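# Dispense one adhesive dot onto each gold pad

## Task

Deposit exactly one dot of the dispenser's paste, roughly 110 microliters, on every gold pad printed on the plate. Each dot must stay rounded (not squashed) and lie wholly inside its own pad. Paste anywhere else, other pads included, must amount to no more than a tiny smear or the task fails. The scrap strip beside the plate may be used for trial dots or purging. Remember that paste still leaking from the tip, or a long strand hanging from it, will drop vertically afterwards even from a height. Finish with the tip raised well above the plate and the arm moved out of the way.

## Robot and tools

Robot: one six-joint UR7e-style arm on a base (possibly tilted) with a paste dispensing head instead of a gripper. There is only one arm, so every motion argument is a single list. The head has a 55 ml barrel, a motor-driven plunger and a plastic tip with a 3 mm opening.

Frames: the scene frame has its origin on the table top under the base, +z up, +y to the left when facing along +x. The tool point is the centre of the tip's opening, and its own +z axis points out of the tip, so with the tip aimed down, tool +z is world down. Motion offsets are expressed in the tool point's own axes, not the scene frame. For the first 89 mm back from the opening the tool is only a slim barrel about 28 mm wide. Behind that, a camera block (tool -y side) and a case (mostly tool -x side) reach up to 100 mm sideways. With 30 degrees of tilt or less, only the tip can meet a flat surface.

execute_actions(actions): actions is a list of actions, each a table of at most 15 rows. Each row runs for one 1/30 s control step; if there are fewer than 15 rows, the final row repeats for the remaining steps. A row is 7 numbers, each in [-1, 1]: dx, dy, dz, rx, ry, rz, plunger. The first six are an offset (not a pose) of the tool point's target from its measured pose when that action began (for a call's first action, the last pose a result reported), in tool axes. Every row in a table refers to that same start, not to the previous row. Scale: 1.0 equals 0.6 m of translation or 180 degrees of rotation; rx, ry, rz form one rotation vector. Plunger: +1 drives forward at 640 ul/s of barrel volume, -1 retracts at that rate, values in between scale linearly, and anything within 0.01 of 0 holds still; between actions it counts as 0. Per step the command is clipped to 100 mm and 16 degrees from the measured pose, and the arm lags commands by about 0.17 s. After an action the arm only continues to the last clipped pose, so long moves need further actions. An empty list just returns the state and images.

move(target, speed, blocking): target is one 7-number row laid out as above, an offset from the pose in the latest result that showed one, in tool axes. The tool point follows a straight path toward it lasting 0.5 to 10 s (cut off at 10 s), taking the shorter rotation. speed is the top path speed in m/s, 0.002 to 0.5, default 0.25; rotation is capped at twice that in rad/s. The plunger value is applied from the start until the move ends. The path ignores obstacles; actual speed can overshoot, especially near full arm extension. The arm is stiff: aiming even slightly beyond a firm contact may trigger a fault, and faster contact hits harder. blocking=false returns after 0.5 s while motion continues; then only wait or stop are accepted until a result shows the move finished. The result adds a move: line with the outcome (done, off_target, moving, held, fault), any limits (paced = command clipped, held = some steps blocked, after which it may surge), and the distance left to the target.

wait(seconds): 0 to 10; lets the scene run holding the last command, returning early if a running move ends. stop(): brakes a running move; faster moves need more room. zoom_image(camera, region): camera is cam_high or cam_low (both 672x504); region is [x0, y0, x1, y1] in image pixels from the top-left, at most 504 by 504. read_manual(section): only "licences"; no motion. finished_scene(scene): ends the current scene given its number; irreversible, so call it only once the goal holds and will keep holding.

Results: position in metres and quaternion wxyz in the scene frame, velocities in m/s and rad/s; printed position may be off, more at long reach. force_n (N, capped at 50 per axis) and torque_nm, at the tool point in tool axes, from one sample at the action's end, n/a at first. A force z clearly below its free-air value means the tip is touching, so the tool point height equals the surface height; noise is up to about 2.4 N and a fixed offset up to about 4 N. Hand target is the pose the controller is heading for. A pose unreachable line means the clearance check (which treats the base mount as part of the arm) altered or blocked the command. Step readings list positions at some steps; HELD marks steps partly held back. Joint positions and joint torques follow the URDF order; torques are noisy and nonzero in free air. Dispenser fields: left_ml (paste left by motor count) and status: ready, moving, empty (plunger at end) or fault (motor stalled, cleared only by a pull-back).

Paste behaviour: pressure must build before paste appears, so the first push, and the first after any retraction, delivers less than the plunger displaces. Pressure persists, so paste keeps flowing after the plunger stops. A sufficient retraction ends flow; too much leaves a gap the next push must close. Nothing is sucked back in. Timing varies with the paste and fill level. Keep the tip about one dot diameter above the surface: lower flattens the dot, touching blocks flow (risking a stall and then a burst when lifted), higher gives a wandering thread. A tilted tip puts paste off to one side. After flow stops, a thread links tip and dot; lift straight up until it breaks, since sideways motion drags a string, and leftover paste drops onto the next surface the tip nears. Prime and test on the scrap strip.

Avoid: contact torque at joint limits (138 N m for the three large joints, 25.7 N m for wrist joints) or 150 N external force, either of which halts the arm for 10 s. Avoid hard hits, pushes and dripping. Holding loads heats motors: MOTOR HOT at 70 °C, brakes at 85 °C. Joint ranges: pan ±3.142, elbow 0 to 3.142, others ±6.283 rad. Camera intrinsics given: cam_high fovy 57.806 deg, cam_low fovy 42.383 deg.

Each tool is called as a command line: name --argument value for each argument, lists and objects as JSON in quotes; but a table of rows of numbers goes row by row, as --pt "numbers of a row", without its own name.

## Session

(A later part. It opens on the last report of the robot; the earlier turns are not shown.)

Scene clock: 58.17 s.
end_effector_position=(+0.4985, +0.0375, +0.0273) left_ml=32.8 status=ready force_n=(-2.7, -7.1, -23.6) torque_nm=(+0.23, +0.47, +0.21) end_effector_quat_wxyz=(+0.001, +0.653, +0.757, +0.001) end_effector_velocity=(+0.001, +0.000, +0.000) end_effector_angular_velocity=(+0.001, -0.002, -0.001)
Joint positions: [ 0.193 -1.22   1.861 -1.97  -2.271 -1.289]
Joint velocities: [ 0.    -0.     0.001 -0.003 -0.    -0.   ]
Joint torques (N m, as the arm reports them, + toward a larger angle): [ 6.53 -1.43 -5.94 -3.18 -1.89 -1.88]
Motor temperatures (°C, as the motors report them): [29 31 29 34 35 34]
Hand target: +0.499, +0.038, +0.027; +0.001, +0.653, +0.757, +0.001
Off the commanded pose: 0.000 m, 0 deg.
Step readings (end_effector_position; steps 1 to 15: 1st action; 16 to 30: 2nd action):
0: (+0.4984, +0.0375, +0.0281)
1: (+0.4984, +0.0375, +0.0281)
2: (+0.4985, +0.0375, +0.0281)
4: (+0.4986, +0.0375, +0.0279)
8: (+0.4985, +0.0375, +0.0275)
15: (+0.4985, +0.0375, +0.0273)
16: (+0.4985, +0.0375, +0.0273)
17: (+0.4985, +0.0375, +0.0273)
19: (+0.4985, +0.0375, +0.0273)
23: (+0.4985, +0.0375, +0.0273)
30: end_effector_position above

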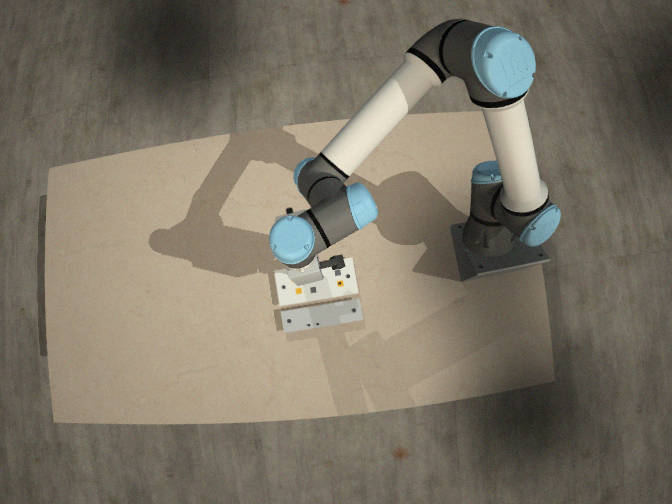

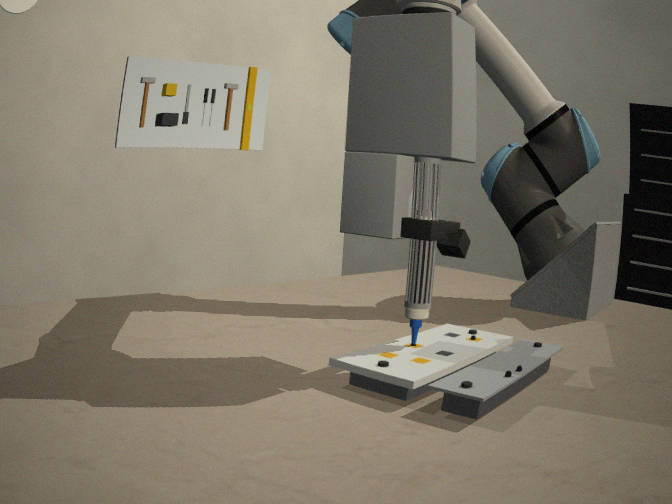

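execute_actions --actions '[[[0,0,-0.007,0,0,0,0]],[[0,0,0,0,0,0,0.27]],[[0,0,0,0,0,0,0.27]],[[0,0,0,0,0,0,0]],[[0,0,0,0,0,0,0]],[[0,0,0,0,0,0,-0.2]]]'

move --target '[0,0,-0.06,0,0,0,0]' --speed 0.03

zoom_image --camera "cam_low" --region '[370,310,470,385]'

Scene clock: 61.80 s.
end_effector_position=(+0.4985, +0.0375, +0.0314) left_ml=32.7 status=moving force_n=(-2.2, -0.3, +3.9) torque_nm=(+0.00, +1.00, +0.02) end_effector_quat_wxyz=(+0.001, +0.653, +0.757, +0.001) end_effector_velocity=(+0.000, +0.001, +0.001) end_effector_angular_velocity=(+0.000, -0.002, +0.002)
Joint positions: [ 0.198 -1.222  1.853 -1.957 -2.27  -1.283]
Joint velocities: [ 0.002  0.     0.    -0.001  0.    -0.001]
Joint torques (N m, as the arm reports them, + toward a larger angle): [ 22.87 -27.02 -17.69  -2.92   1.22  -0.63]
Motor temperatures (°C, as the motors report them): [29 31 29 34 35 34]
Hand target: +0.499, +0.038, +0.031; +0.001, +0.653, +0.757, +0.001
Off the commanded pose: 0.000 m, 0 deg.
Step readings (end_effector_position; steps 1 to 15: 1st action; 16 to 30: 2nd action; 31 to 45: 3rd action; 46 to 60: 4th action; 61 to 75: 5th action; 76 to 90: 6th action):
0: (+0.4985, +0.0375, +0.0273)
1: (+0.4985, +0.0375, +0.0273)
2: (+0.4984, +0.0375, +0.0276)
4: (+0.4983, +0.0374, +0.0287)
8: (+0.4984, +0.0375, +0.0304)
15: (+0.4985, +0.0375, +0.0313)
16: (+0.4985, +0.0375, +0.0314)
17: (+0.4985, +0.0375, +0.0314)
19: (+0.4985, +0.0375, +0.0314)
23: (+0.4985, +0.0375, +0.0314)
30: (+0.4985, +0.0375, +0.0314)
31: (+0.4985, +0.0375, +0.0314)
32: (+0.4985, +0.0375, +0.0314)
34: (+0.4985, +0.0375, +0.0314)
38: (+0.4985, +0.0375, +0.0314)
45: (+0.4985, +0.0375, +0.0314)
46: (+0.4985, +0.0375, +0.0314)
47: (+0.4985, +0.0375, +0.0314)
49: (+0.4985, +0.0375, +0.0314)
53: (+0.4985, +0.0375, +0.0314)
60: (+0.4985, +0.0375, +0.0314)
61: (+0.4985, +0.0375, +0.0314)
62: (+0.4985, +0.0375, +0.0314)
64: (+0.4985, +0.0375, +0.0314)
68: (+0.4985, +0.0375, +0.0314)
75: (+0.4985, +0.0375, +0.0314)
76: (+0.4985, +0.0375, +0.0314)
77: (+0.4985, +0.0375, +0.0314)
79: (+0.4985, +0.0375, +0.0314)
83: (+0.4985, +0.0375, +0.0314)
90: end_effector_position above

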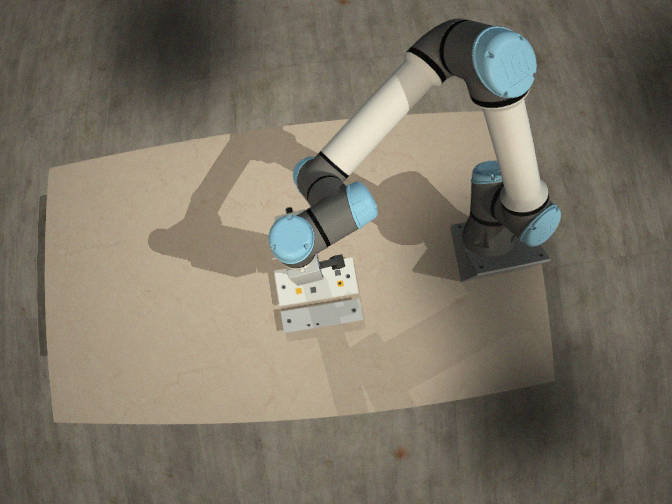

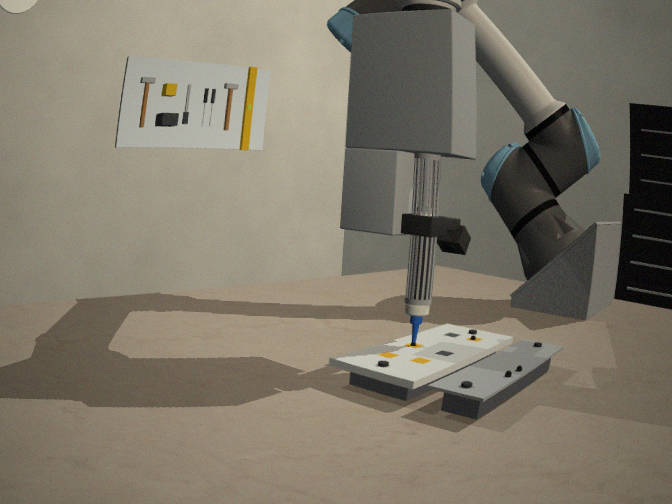

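Scene clock: 63.37 s.
end_effector_position=(+0.4985, +0.0375, +0.0670) left_ml=32.7 status=ready force_n=(+0.1, +0.6, +2.9) torque_nm=(+0.53, -0.10, +0.21) end_effector_quat_wxyz=(+0.001, +0.653, +0.757, +0.001) end_effector_velocity=(-0.000, -0.000, +0.003) end_effector_angular_velocity=(-0.001, +0.001, +0.000)
Joint positions: [ 0.238 -1.235  1.781 -1.84  -2.26  -1.232]
Joint velocities: [ 0.003  0.001 -0.007  0.011  0.001  0.004]
Joint torques (N m, as the arm reports them, + toward a larger angle): [ 28.47 -29.59 -30.34  -0.68   1.51   2.42]
Motor temperatures (°C, as the motors report them): [29 31 29 34 35 34]
Hand target: +0.499, +0.037, +0.067; +0.001, +0.653, +0.757, +0.001
Off the commanded pose: 0.000 m, 0 deg.
move: done

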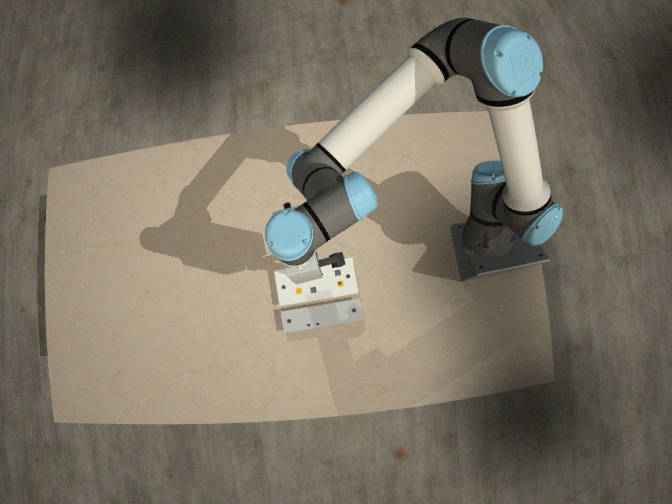

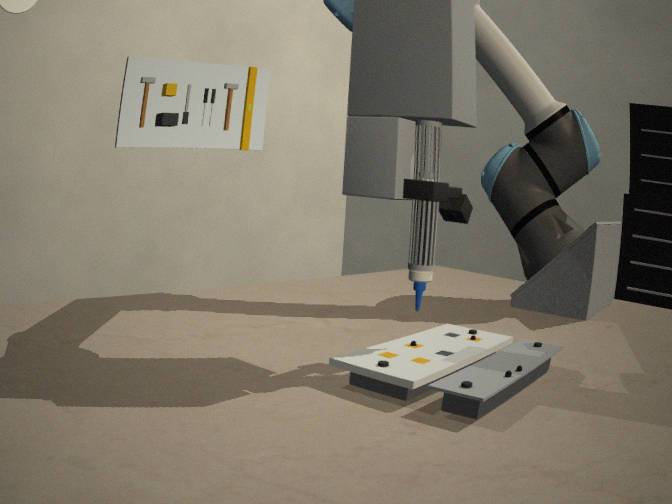

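Region (370, 310, 470, 385) of cam_low's 672x504 image, scaled by 5.040, with more detail than that image has; it fills the top 378 rows of this view, and the rest is white.

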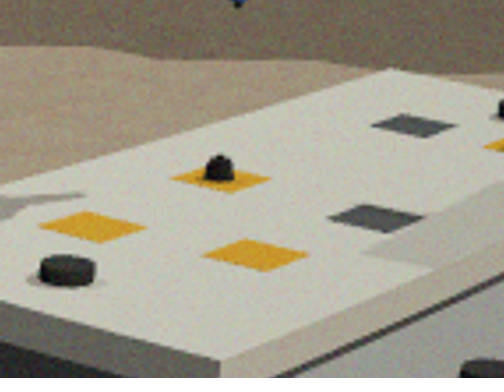

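move --target '[-0.003,0.0805,0.06,0,0,0,0]' --speed 0.08

zoom_image --camera "cam_low" --region '[350,320,450,395]'

Scene clock: 65.03 s.
end_effector_position=(+0.5463, +0.0429, +0.0313) left_ml=32.7 status=ready force_n=(-0.5, +0.2, +0.8) torque_nm=(+0.14, +0.24, -0.01) end_effector_quat_wxyz=(+0.001, +0.653, +0.757, +0.001) end_effector_velocity=(+0.001, +0.000, -0.002) end_effector_angular_velocity=(-0.001, +0.002, +0.001)
Joint positions: [ 0.178 -1.132  1.727 -1.937 -2.275 -1.308]
Joint velocities: [-0.003  0.006 -0.003 -0.002 -0.    -0.004]
Joint torques (N m, as the arm reports them, + toward a larger angle): [ 14.53 -10.44 -29.7   -3.42  -1.64  -2.23]
Motor temperatures (°C, as the motors report them): [29 31 29 34 35 34]
Hand target: +0.547, +0.043, +0.031; +0.001, +0.653, +0.757, +0.001
Off the commanded pose: 0.000 m, 0 deg.
move: done

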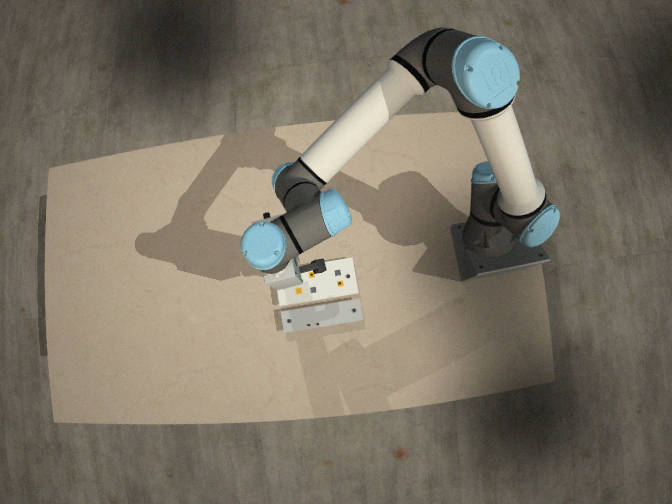

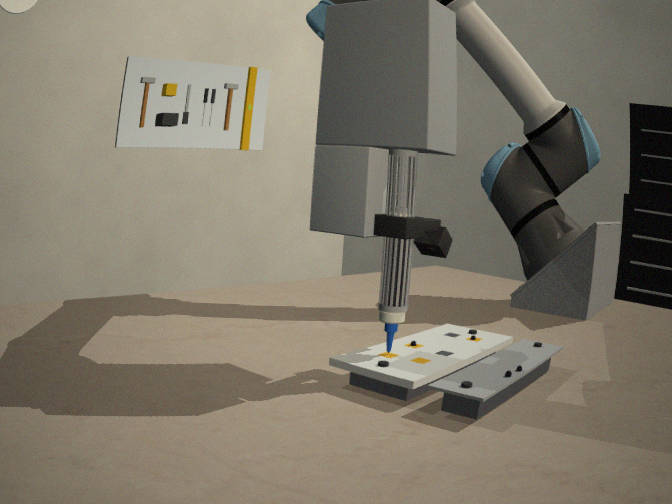

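Region (350, 320, 450, 395) of cam_low's 672x504 image, scaled by 5.040, with more detail than that image has; it fills the top 378 rows of this view, and the rest is white.

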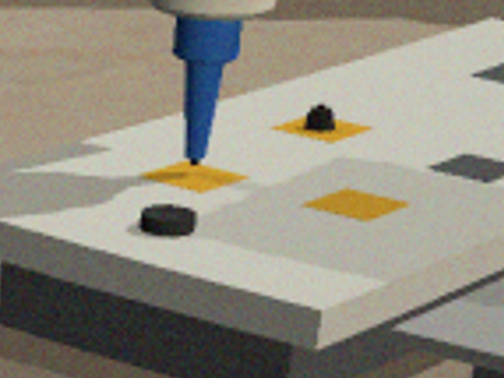

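Well aligned. Touch down.

execute_actions --actions '[[[0,0,0.004,0,0,0,0]],[[0,0,0,0,0,0,0]]]'

Scene clock: 66.27 s.
end_effector_position=(+0.5463, +0.0429, +0.0290) left_ml=32.7 status=ready force_n=(+1.5, -1.0, +2.8) torque_nm=(-0.25, -0.58, +0.19) end_effector_quat_wxyz=(+0.001, +0.653, +0.757, +0.001) end_effector_velocity=(+0.000, +0.000, +0.000) end_effector_angular_velocity=(+0.000, -0.001, -0.001)
Joint positions: [ 0.176 -1.131  1.731 -1.944 -2.275 -1.311]
Joint velocities: [ 0.    -0.     0.    -0.001 -0.     0.   ]
Joint torques (N m, as the arm reports them, + toward a larger angle): [ 17.33 -11.93 -15.75  -1.85  -1.51  -1.31]
Motor temperatures (°C, as the motors report them): [29 31 29 34 35 34]
Hand target: +0.546, +0.043, +0.029; +0.001, +0.653, +0.757, +0.001
Off the commanded pose: 0.000 m, 0 deg.
Step readings (end_effector_position; steps 1 to 15: 1st action; 16 to 30: 2nd action):
0: (+0.5465, +0.0429, +0.0311)
1: (+0.5465, +0.0429, +0.0311)
2: (+0.5467, +0.0429, +0.0310)
4: (+0.5466, +0.0429, +0.0303)
8: (+0.5464, +0.0429, +0.0294)
15: (+0.5463, +0.0429, +0.0290)
16: (+0.5463, +0.0429, +0.0290)
17: (+0.5463, +0.0429, +0.0290)
19: (+0.5463, +0.0429, +0.0290)
23: (+0.5463, +0.0429, +0.0290)
30: end_effector_position above

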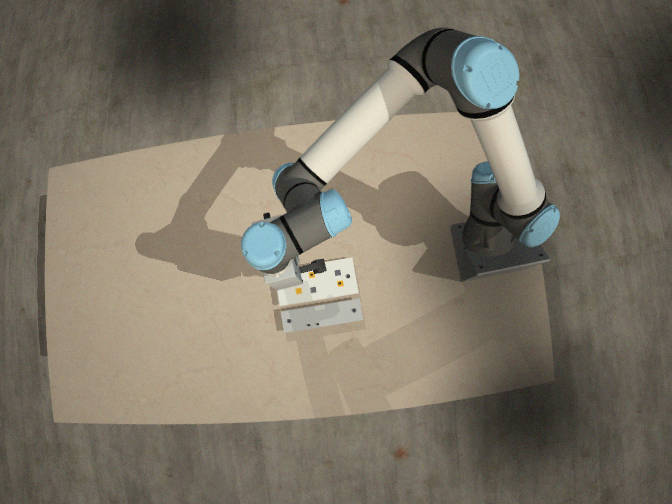

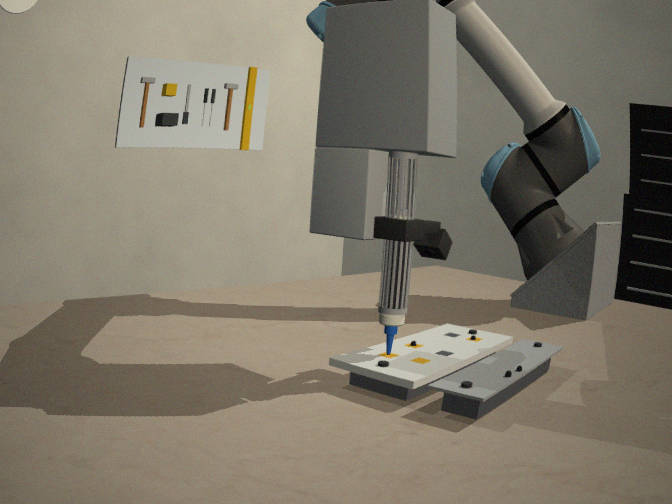

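execute_actions --actions '[[[0,0,0.0025,0,0,0,0]],[[0,0,0,0,0,0,0]]]'

zoom_image --camera "cam_low" --region '[360,335,420,380]'

Scene clock: 67.50 s.
end_effector_position=(+0.5463, +0.0429, +0.0275) left_ml=32.7 status=ready force_n=(-3.0, -2.6, +2.5) torque_nm=(-0.44, +0.99, +0.04) end_effector_quat_wxyz=(+0.001, +0.653, +0.757, +0.001) end_effector_velocity=(-0.000, +0.001, +0.001) end_effector_angular_velocity=(+0.000, -0.001, +0.002)
Joint positions: [ 0.174 -1.13   1.734 -1.949 -2.275 -1.313]
Joint velocities: [ 0.002  0.     0.    -0.001 -0.    -0.001]
Joint torques (N m, as the arm reports them, + toward a larger angle): [ 15.45 -11.81 -11.86  -2.76  -1.6   -1.7 ]
Motor temperatures (°C, as the motors report them): [29 31 29 34 35 34]
Hand target: +0.546, +0.043, +0.028; +0.001, +0.653, +0.757, +0.001
Off the commanded pose: 0.000 m, 0 deg.
Step readings (end_effector_position; steps 1 to 15: 1st action; 16 to 30: 2nd action):
0: (+0.5463, +0.0429, +0.0290)
1: (+0.5463, +0.0429, +0.0290)
2: (+0.5463, +0.0429, +0.0289)
4: (+0.5463, +0.0429, +0.0284)
8: (+0.5463, +0.0429, +0.0278)
15: (+0.5463, +0.0429, +0.0275)
16: (+0.5463, +0.0429, +0.0275)
17: (+0.5463, +0.0429, +0.0275)
19: (+0.5463, +0.0429, +0.0275)
23: (+0.5463, +0.0429, +0.0275)
30: end_effector_position above

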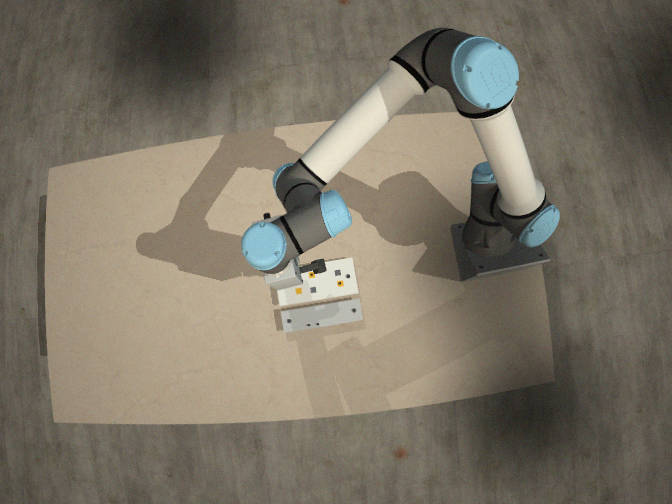

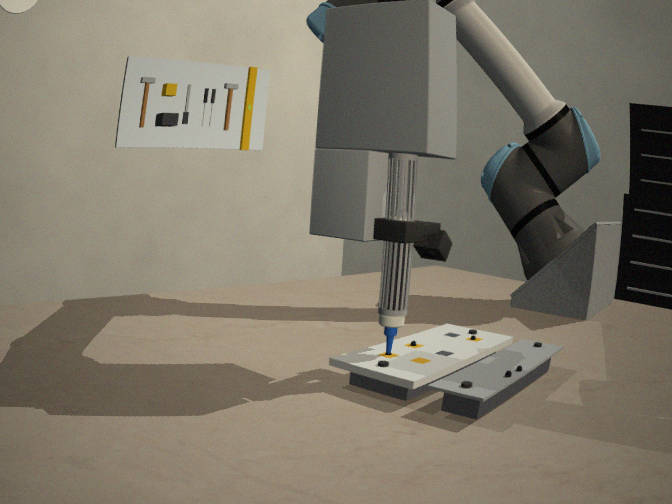

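Region (360, 335, 420, 380) of cam_low's 672x504 image, scaled by 8.400, with more detail than that image has; it fills the top 378 rows of this view, and the rest is white.

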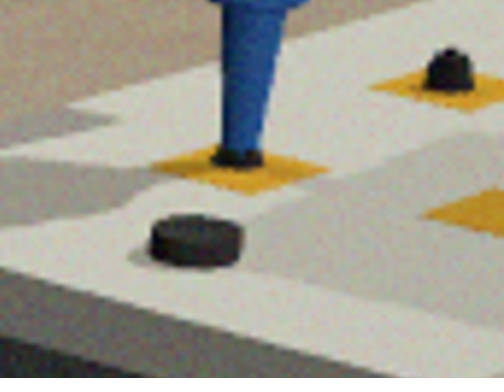

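execute_actions --actions '[[[0,0.0025,-0.0058,0,0,0,0]],[[0,0,0,0,0,0,0.27]],[[0,0,0,0,0,0,0.27]],[[0,0,0,0,0,0,0]],[[0,0,0,0,0,0,0]],[[0,0,0,0,0,0,-0.2]]]'

move --target '[0,0,-0.06,0,0,0,0]' --speed 0.03

Scene clock: 71.13 s.
end_effector_position=(+0.5478, +0.0431, +0.0309) left_ml=32.5 status=moving force_n=(+0.1, -0.9, +0.3) torque_nm=(-0.26, -0.03, +0.32) end_effector_quat_wxyz=(+0.001, +0.653, +0.757, +0.001) end_effector_velocity=(+0.000, -0.000, -0.001) end_effector_angular_velocity=(+0.000, +0.000, -0.002)
Joint positions: [ 0.178 -1.129  1.723 -1.937 -2.275 -1.309]
Joint velocities: [-0.001  0.     0.    -0.001 -0.     0.   ]
Joint torques (N m, as the arm reports them, + toward a larger angle): [ 28.05 -12.94 -14.35  -2.67   1.39   0.17]
Motor temperatures (°C, as the motors report them): [29 31 29 34 35 34]
Hand target: +0.548, +0.043, +0.031; +0.001, +0.653, +0.757, +0.001
Off the commanded pose: 0.000 m, 0 deg.
Step readings (end_effector_position; steps 1 to 15: 1st action; 16 to 30: 2nd action; 31 to 45: 3rd action; 46 to 60: 4th action; 61 to 75: 5th action; 76 to 90: 6th action):
0: (+0.5463, +0.0429, +0.0275)
1: (+0.5463, +0.0429, +0.0275)
2: (+0.5463, +0.0428, +0.0278)
4: (+0.5469, +0.0428, +0.0289)
8: (+0.5475, +0.0429, +0.0302)
15: (+0.5477, +0.0431, +0.0309)
16: (+0.5477, +0.0431, +0.0309)
17: (+0.5477, +0.0431, +0.0309)
19: (+0.5477, +0.0431, +0.0309)
23: (+0.5477, +0.0431, +0.0309)
30: (+0.5478, +0.0431, +0.0309)
31: (+0.5478, +0.0431, +0.0309)
32: (+0.5478, +0.0431, +0.0309)
34: (+0.5478, +0.0431, +0.0309)
38: (+0.5478, +0.0431, +0.0309)
45: (+0.5478, +0.0431, +0.0309)
46: (+0.5478, +0.0431, +0.0309)
47: (+0.5478, +0.0431, +0.0309)
49: (+0.5478, +0.0431, +0.0309)
53: (+0.5478, +0.0431, +0.0309)
60: (+0.5478, +0.0431, +0.0309)
61: (+0.5478, +0.0431, +0.0309)
62: (+0.5478, +0.0431, +0.0309)
64: (+0.5478, +0.0431, +0.0309)
68: (+0.5478, +0.0431, +0.0309)
75: (+0.5478, +0.0431, +0.0309)
76: (+0.5478, +0.0431, +0.0309)
77: (+0.5478, +0.0431, +0.0309)
79: (+0.5478, +0.0431, +0.0309)
83: (+0.5478, +0.0431, +0.0309)
90: end_effector_position above

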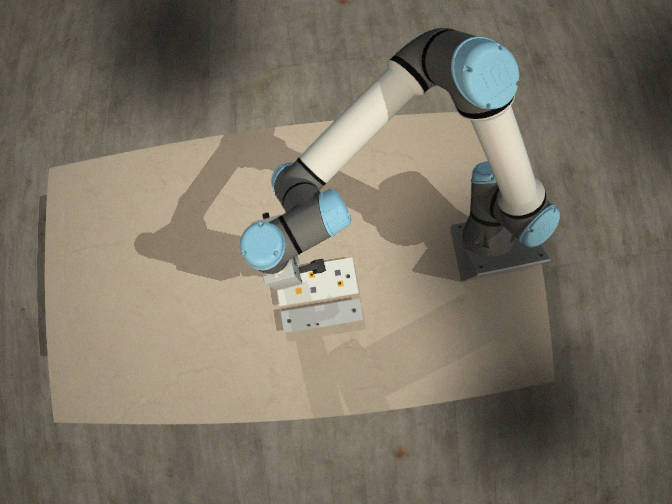

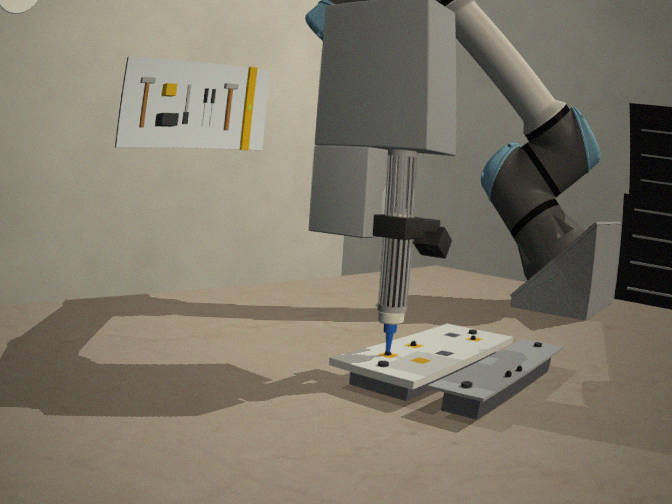

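Scene clock: 72.70 s.
end_effector_position=(+0.5478, +0.0430, +0.0665) left_ml=32.5 status=ready force_n=(-1.2, -5.3, +3.9) torque_nm=(-1.72, +0.51, +0.28) end_effector_quat_wxyz=(+0.001, +0.653, +0.757, +0.001) end_effector_velocity=(+0.000, +0.000, +0.003) end_effector_angular_velocity=(-0.000, +0.000, -0.000)
Joint positions: [ 0.215 -1.141  1.653 -1.825 -2.266 -1.262]
Joint velocities: [ 0.003  0.    -0.007  0.01   0.001  0.005]
Joint torques (N m, as the arm reports them, + toward a larger angle): [ 32.88 -33.18 -31.01  -1.22   1.88   2.11]
Motor temperatures (°C, as the motors report them): [29 31 29 34 35 34]
Hand target: +0.548, +0.043, +0.067; +0.001, +0.653, +0.757, +0.001
Off the commanded pose: 0.000 m, 0 deg.
move: done

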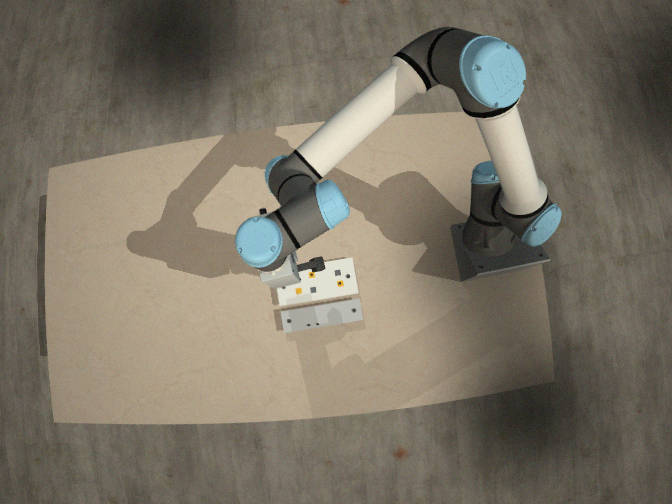

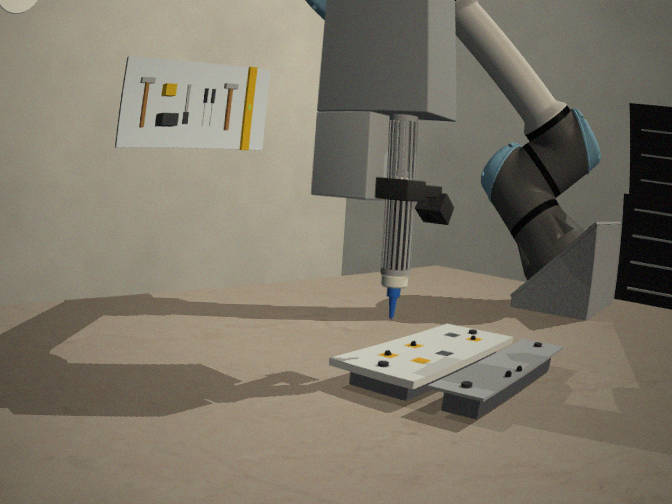

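move --target '[0.0586,-0.0083,0.059,0,0,0,0]' --speed 0.08

zoom_image --camera "cam_low" --region '[370,320,470,395]'

Scene clock: 74.20 s.
end_effector_position=(+0.5377, +0.0769, +0.0315) left_ml=32.5 status=ready force_n=(-3.3, -1.3, +3.5) torque_nm=(-0.28, +1.11, +0.27) end_effector_quat_wxyz=(+0.001, +0.653, +0.757, +0.001) end_effector_velocity=(-0.000, +0.002, -0.002) end_effector_angular_velocity=(+0.000, -0.001, +0.002)
Joint positions: [ 0.222 -1.09   1.721 -1.938 -2.264 -1.253]
Joint velocities: [ 0.001  0.003  0.003 -0.007 -0.    -0.001]
Joint torques (N m, as the arm reports them, + toward a larger angle): [ 32.72 -10.79 -10.75  -3.47   1.62   2.12]
Motor temperatures (°C, as the motors report them): [29 31 29 34 35 34]
Hand target: +0.538, +0.077, +0.031; +0.001, +0.653, +0.757, +0.001
Off the commanded pose: 0.000 m, 0 deg.
move: done

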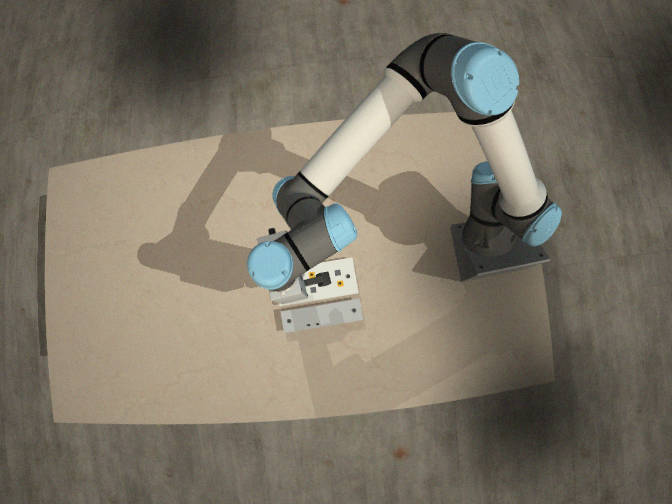

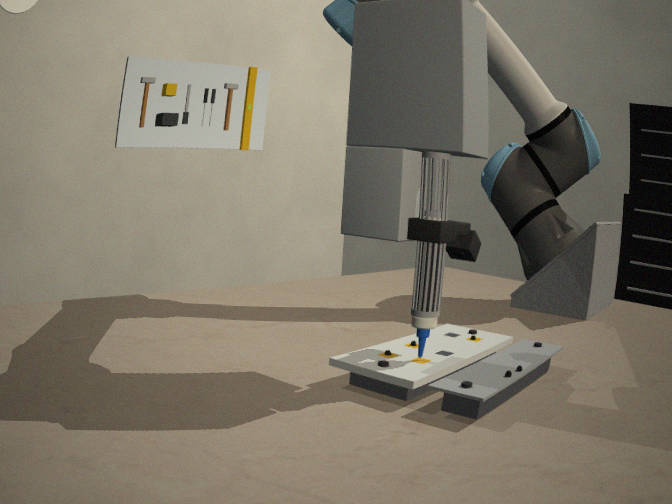

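Region (370, 320, 470, 395) of cam_low's 672x504 image, scaled by 5.040, with more detail than that image has; it fills the top 378 rows of this view, and the rest is white.

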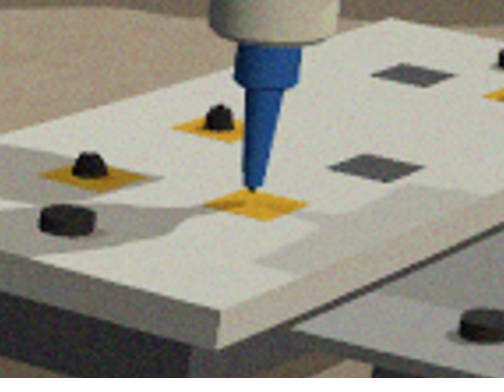

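execute_actions --actions '[[[0,0,0.0055,0,0,0,0]],[[0,0,0,0,0,0,0]]]'

zoom_image --camera "cam_low" --region '[390,340,450,385]'

Scene clock: 75.47 s.
end_effector_position=(+0.5377, +0.0769, +0.0282) left_ml=32.5 status=ready force_n=(+1.6, -1.0, +1.5) torque_nm=(-0.06, -0.53, +0.10) end_effector_quat_wxyz=(+0.001, +0.653, +0.757, +0.001) end_effector_velocity=(-0.000, -0.000, +0.000) end_effector_angular_velocity=(+0.000, +0.000, +0.001)
Joint positions: [ 0.219 -1.089  1.727 -1.948 -2.265 -1.257]
Joint velocities: [-0.    -0.    -0.     0.001  0.    -0.001]
Joint torques (N m, as the arm reports them, + toward a larger angle): [ 19.73 -13.52 -16.61  -1.21  -1.36  -0.88]
Motor temperatures (°C, as the motors report them): [29 31 29 34 35 34]
Hand target: +0.538, +0.077, +0.028; +0.001, +0.653, +0.757, +0.001
Off the commanded pose: 0.000 m, 0 deg.
Step readings (end_effector_position; steps 1 to 15: 1st action; 16 to 30: 2nd action):
0: (+0.5377, +0.0771, +0.0312)
1: (+0.5377, +0.0771, +0.0312)
2: (+0.5376, +0.0772, +0.0309)
4: (+0.5376, +0.0772, +0.0300)
8: (+0.5376, +0.0770, +0.0288)
15: (+0.5377, +0.0769, +0.0283)
16: (+0.5377, +0.0769, +0.0282)
17: (+0.5377, +0.0769, +0.0282)
19: (+0.5377, +0.0769, +0.0282)
23: (+0.5377, +0.0769, +0.0282)
30: end_effector_position above

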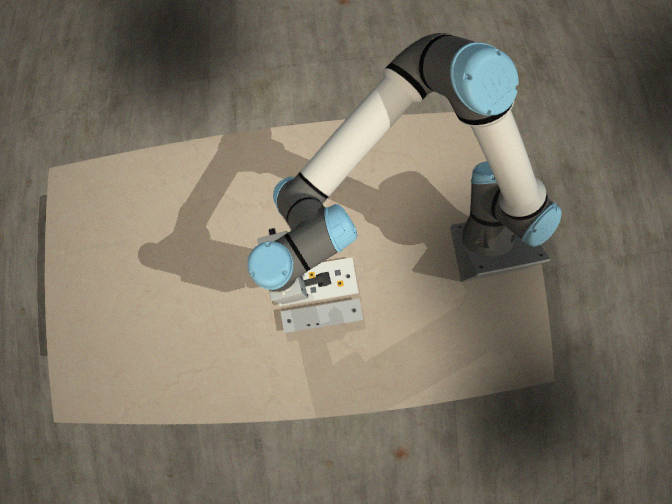

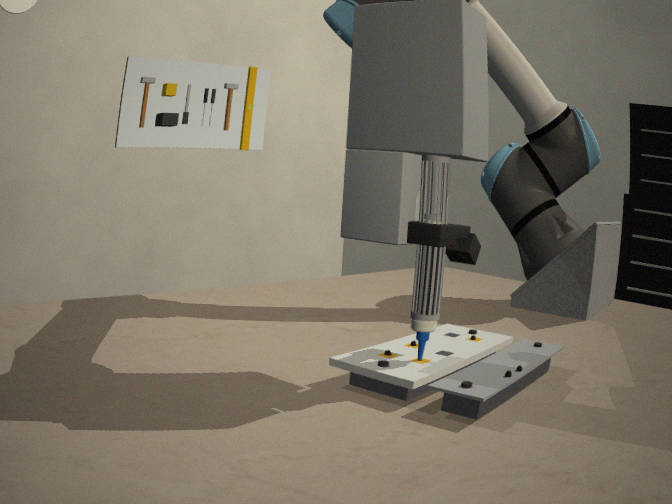

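Region (390, 340, 450, 385) of cam_low's 672x504 image, scaled by 8.400, with more detail than that image has; it fills the top 378 rows of this view, and the rest is white.

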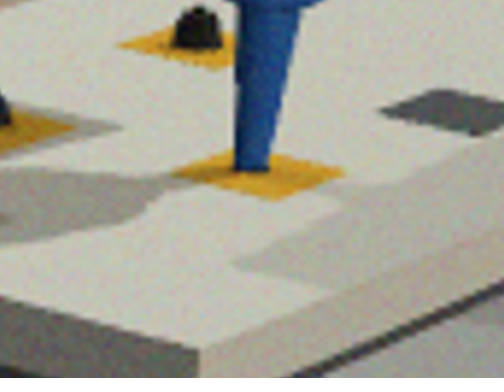

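execute_actions --actions '[[[0,0,-0.005,0,0,0,0]],[[0,0,0,0,0,0,0.27]],[[0,0,0,0,0,0,0.27]],[[0,0,0,0,0,0,0]],[[0,0,0,0,0,0,0]],[[0,0,0,0,0,0,-0.2]]]'

move --target '[0,0,-0.06,0,0,0,0]' --speed 0.03

zoom_image --camera "cam_low" --region '[330,290,530,400]'

Scene clock: 78.90 s.
end_effector_position=(+0.5377, +0.0769, +0.0311) left_ml=32.4 status=moving force_n=(-0.6, +1.3, +3.6) torque_nm=(+0.74, +0.14, +0.17) end_effector_quat_wxyz=(+0.001, +0.653, +0.757, +0.001) end_effector_velocity=(+0.000, -0.000, -0.000) end_effector_angular_velocity=(+0.000, -0.000, -0.001)
Joint positions: [ 0.222 -1.09   1.722 -1.939 -2.264 -1.253]
Joint velocities: [-0.001 -0.     0.    -0.001 -0.     0.   ]
Joint torques (N m, as the arm reports them, + toward a larger angle): [ 28.9  -31.4  -21.95  -3.3    1.4    0.38]
Motor temperatures (°C, as the motors report them): [29 31 29 34 35 34]
Hand target: +0.538, +0.077, +0.031; +0.001, +0.653, +0.757, +0.001
Off the commanded pose: 0.000 m, 0 deg.
Step readings (end_effector_position; steps 1 to 15: 1st action; 16 to 30: 2nd action; 31 to 45: 3rd action; 46 to 60: 4th action; 61 to 75: 5th action; 76 to 90: 6th action):
0: (+0.5377, +0.0769, +0.0282)
1: (+0.5376, +0.0769, +0.0282)
2: (+0.5376, +0.0769, +0.0284)
4: (+0.5376, +0.0768, +0.0293)
8: (+0.5376, +0.0769, +0.0305)
15: (+0.5377, +0.0769, +0.0311)
16: (+0.5377, +0.0769, +0.0311)
17: (+0.5377, +0.0769, +0.0311)
19: (+0.5377, +0.0769, +0.0311)
23: (+0.5377, +0.0769, +0.0311)
30: (+0.5377, +0.0769, +0.0311)
31: (+0.5377, +0.0769, +0.0311)
32: (+0.5377, +0.0769, +0.0311)
34: (+0.5377, +0.0769, +0.0311)
38: (+0.5377, +0.0769, +0.0311)
45: (+0.5377, +0.0769, +0.0311)
46: (+0.5377, +0.0769, +0.0311)
47: (+0.5377, +0.0769, +0.0311)
49: (+0.5377, +0.0769, +0.0311)
53: (+0.5377, +0.0769, +0.0311)
60: (+0.5377, +0.0769, +0.0311)
61: (+0.5377, +0.0769, +0.0311)
62: (+0.5377, +0.0769, +0.0311)
64: (+0.5377, +0.0769, +0.0311)
68: (+0.5377, +0.0769, +0.0311)
75: (+0.5377, +0.0769, +0.0311)
76: (+0.5377, +0.0769, +0.0311)
77: (+0.5377, +0.0769, +0.0311)
79: (+0.5377, +0.0769, +0.0311)
83: (+0.5377, +0.0769, +0.0311)
90: end_effector_position above

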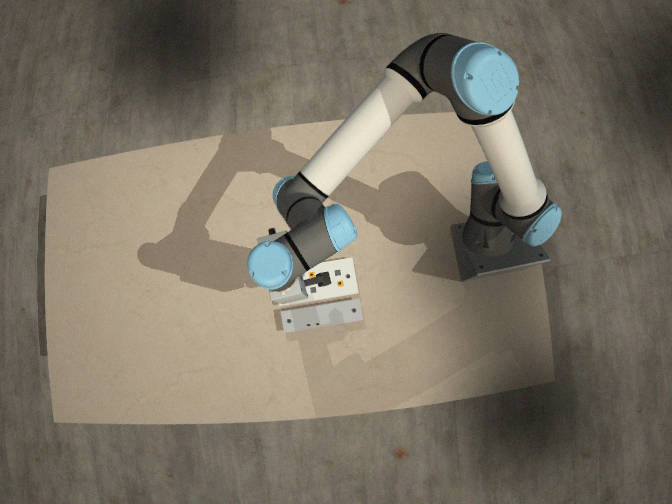

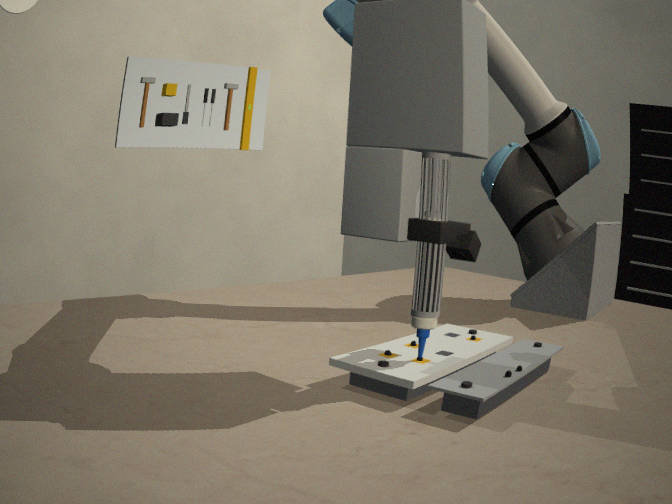

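Scene clock: 80.47 s.
end_effector_position=(+0.5377, +0.0768, +0.0667) left_ml=32.4 status=ready force_n=(-1.9, +1.5, +2.0) torque_nm=(+0.79, +0.67, +0.08) end_effector_quat_wxyz=(+0.001, +0.653, +0.757, +0.001) end_effector_velocity=(+0.000, -0.001, +0.003) end_effector_angular_velocity=(-0.000, +0.001, -0.001)
Joint positions: [ 0.259 -1.102  1.652 -1.828 -2.254 -1.207]
Joint velocities: [ 0.002 -0.    -0.007  0.01   0.001  0.004]
Joint torques (N m, as the arm reports them, + toward a larger angle): [ 32.72 -33.59 -29.56  -1.15   1.45   2.5 ]
Motor temperatures (°C, as the motors report them): [29 31 29 34 35 34]
Hand target: +0.538, +0.077, +0.067; +0.001, +0.653, +0.757, +0.001
Off the commanded pose: 0.000 m, 0 deg.
move: done

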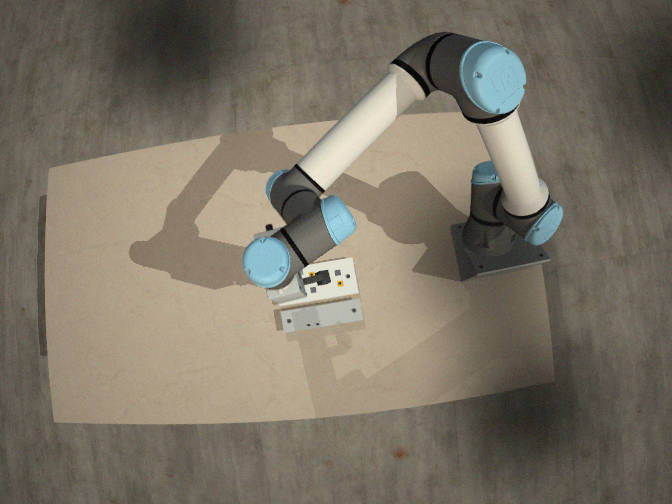

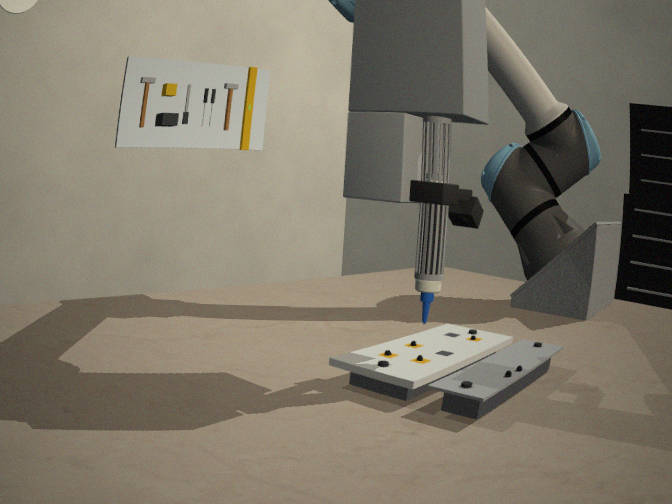

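Region (330, 290, 530, 400) of cam_low's 672x504 image, scaled by 2.520, with more detail than that image has; it fills the top 277 rows of this view, and the rest is white.

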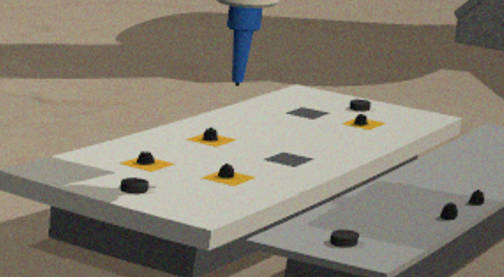

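move --target '[0.168,-0.022,-0.14,0,0,0,-0.05]' --speed 0.1

Scene clock: 82.77 s.
end_effector_position=(+0.5097, +0.1742, +0.1506) left_ml=32.5 status=moving force_n=(-0.4, -0.8, +5.0) torque_nm=(-0.17, +0.02, +0.08) end_effector_quat_wxyz=(+0.001, +0.653, +0.757, +0.002) end_effector_velocity=(-0.001, +0.002, +0.002) end_effector_angular_velocity=(-0.001, +0.000, +0.001)
Joint positions: [ 0.453 -0.974  1.419 -1.585 -2.185 -0.98 ]
Joint velocities: [ 0.004  0.005 -0.007  0.006  0.001  0.004]
Joint torques (N m, as the arm reports them, + toward a larger angle): [ 32.56 -13.54 -31.79  -0.92   1.84   2.05]
Motor temperatures (°C, as the motors report them): [29 31 29 34 35 34]
Hand target: +0.510, +0.174, +0.151; +0.001, +0.653, +0.757, +0.001
Off the commanded pose: 0.000 m, 0 deg.
move: done

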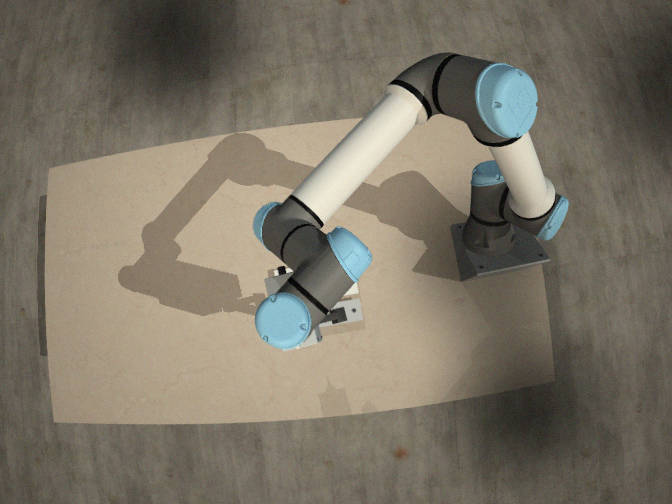

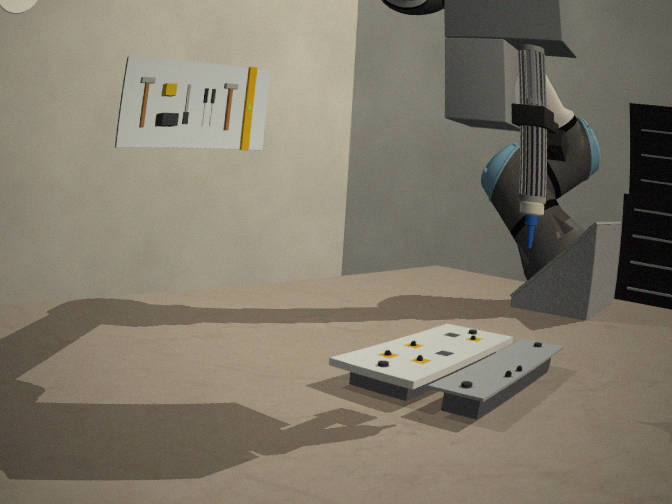

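finished_scene --scene 1

The scene is finished: the task was done.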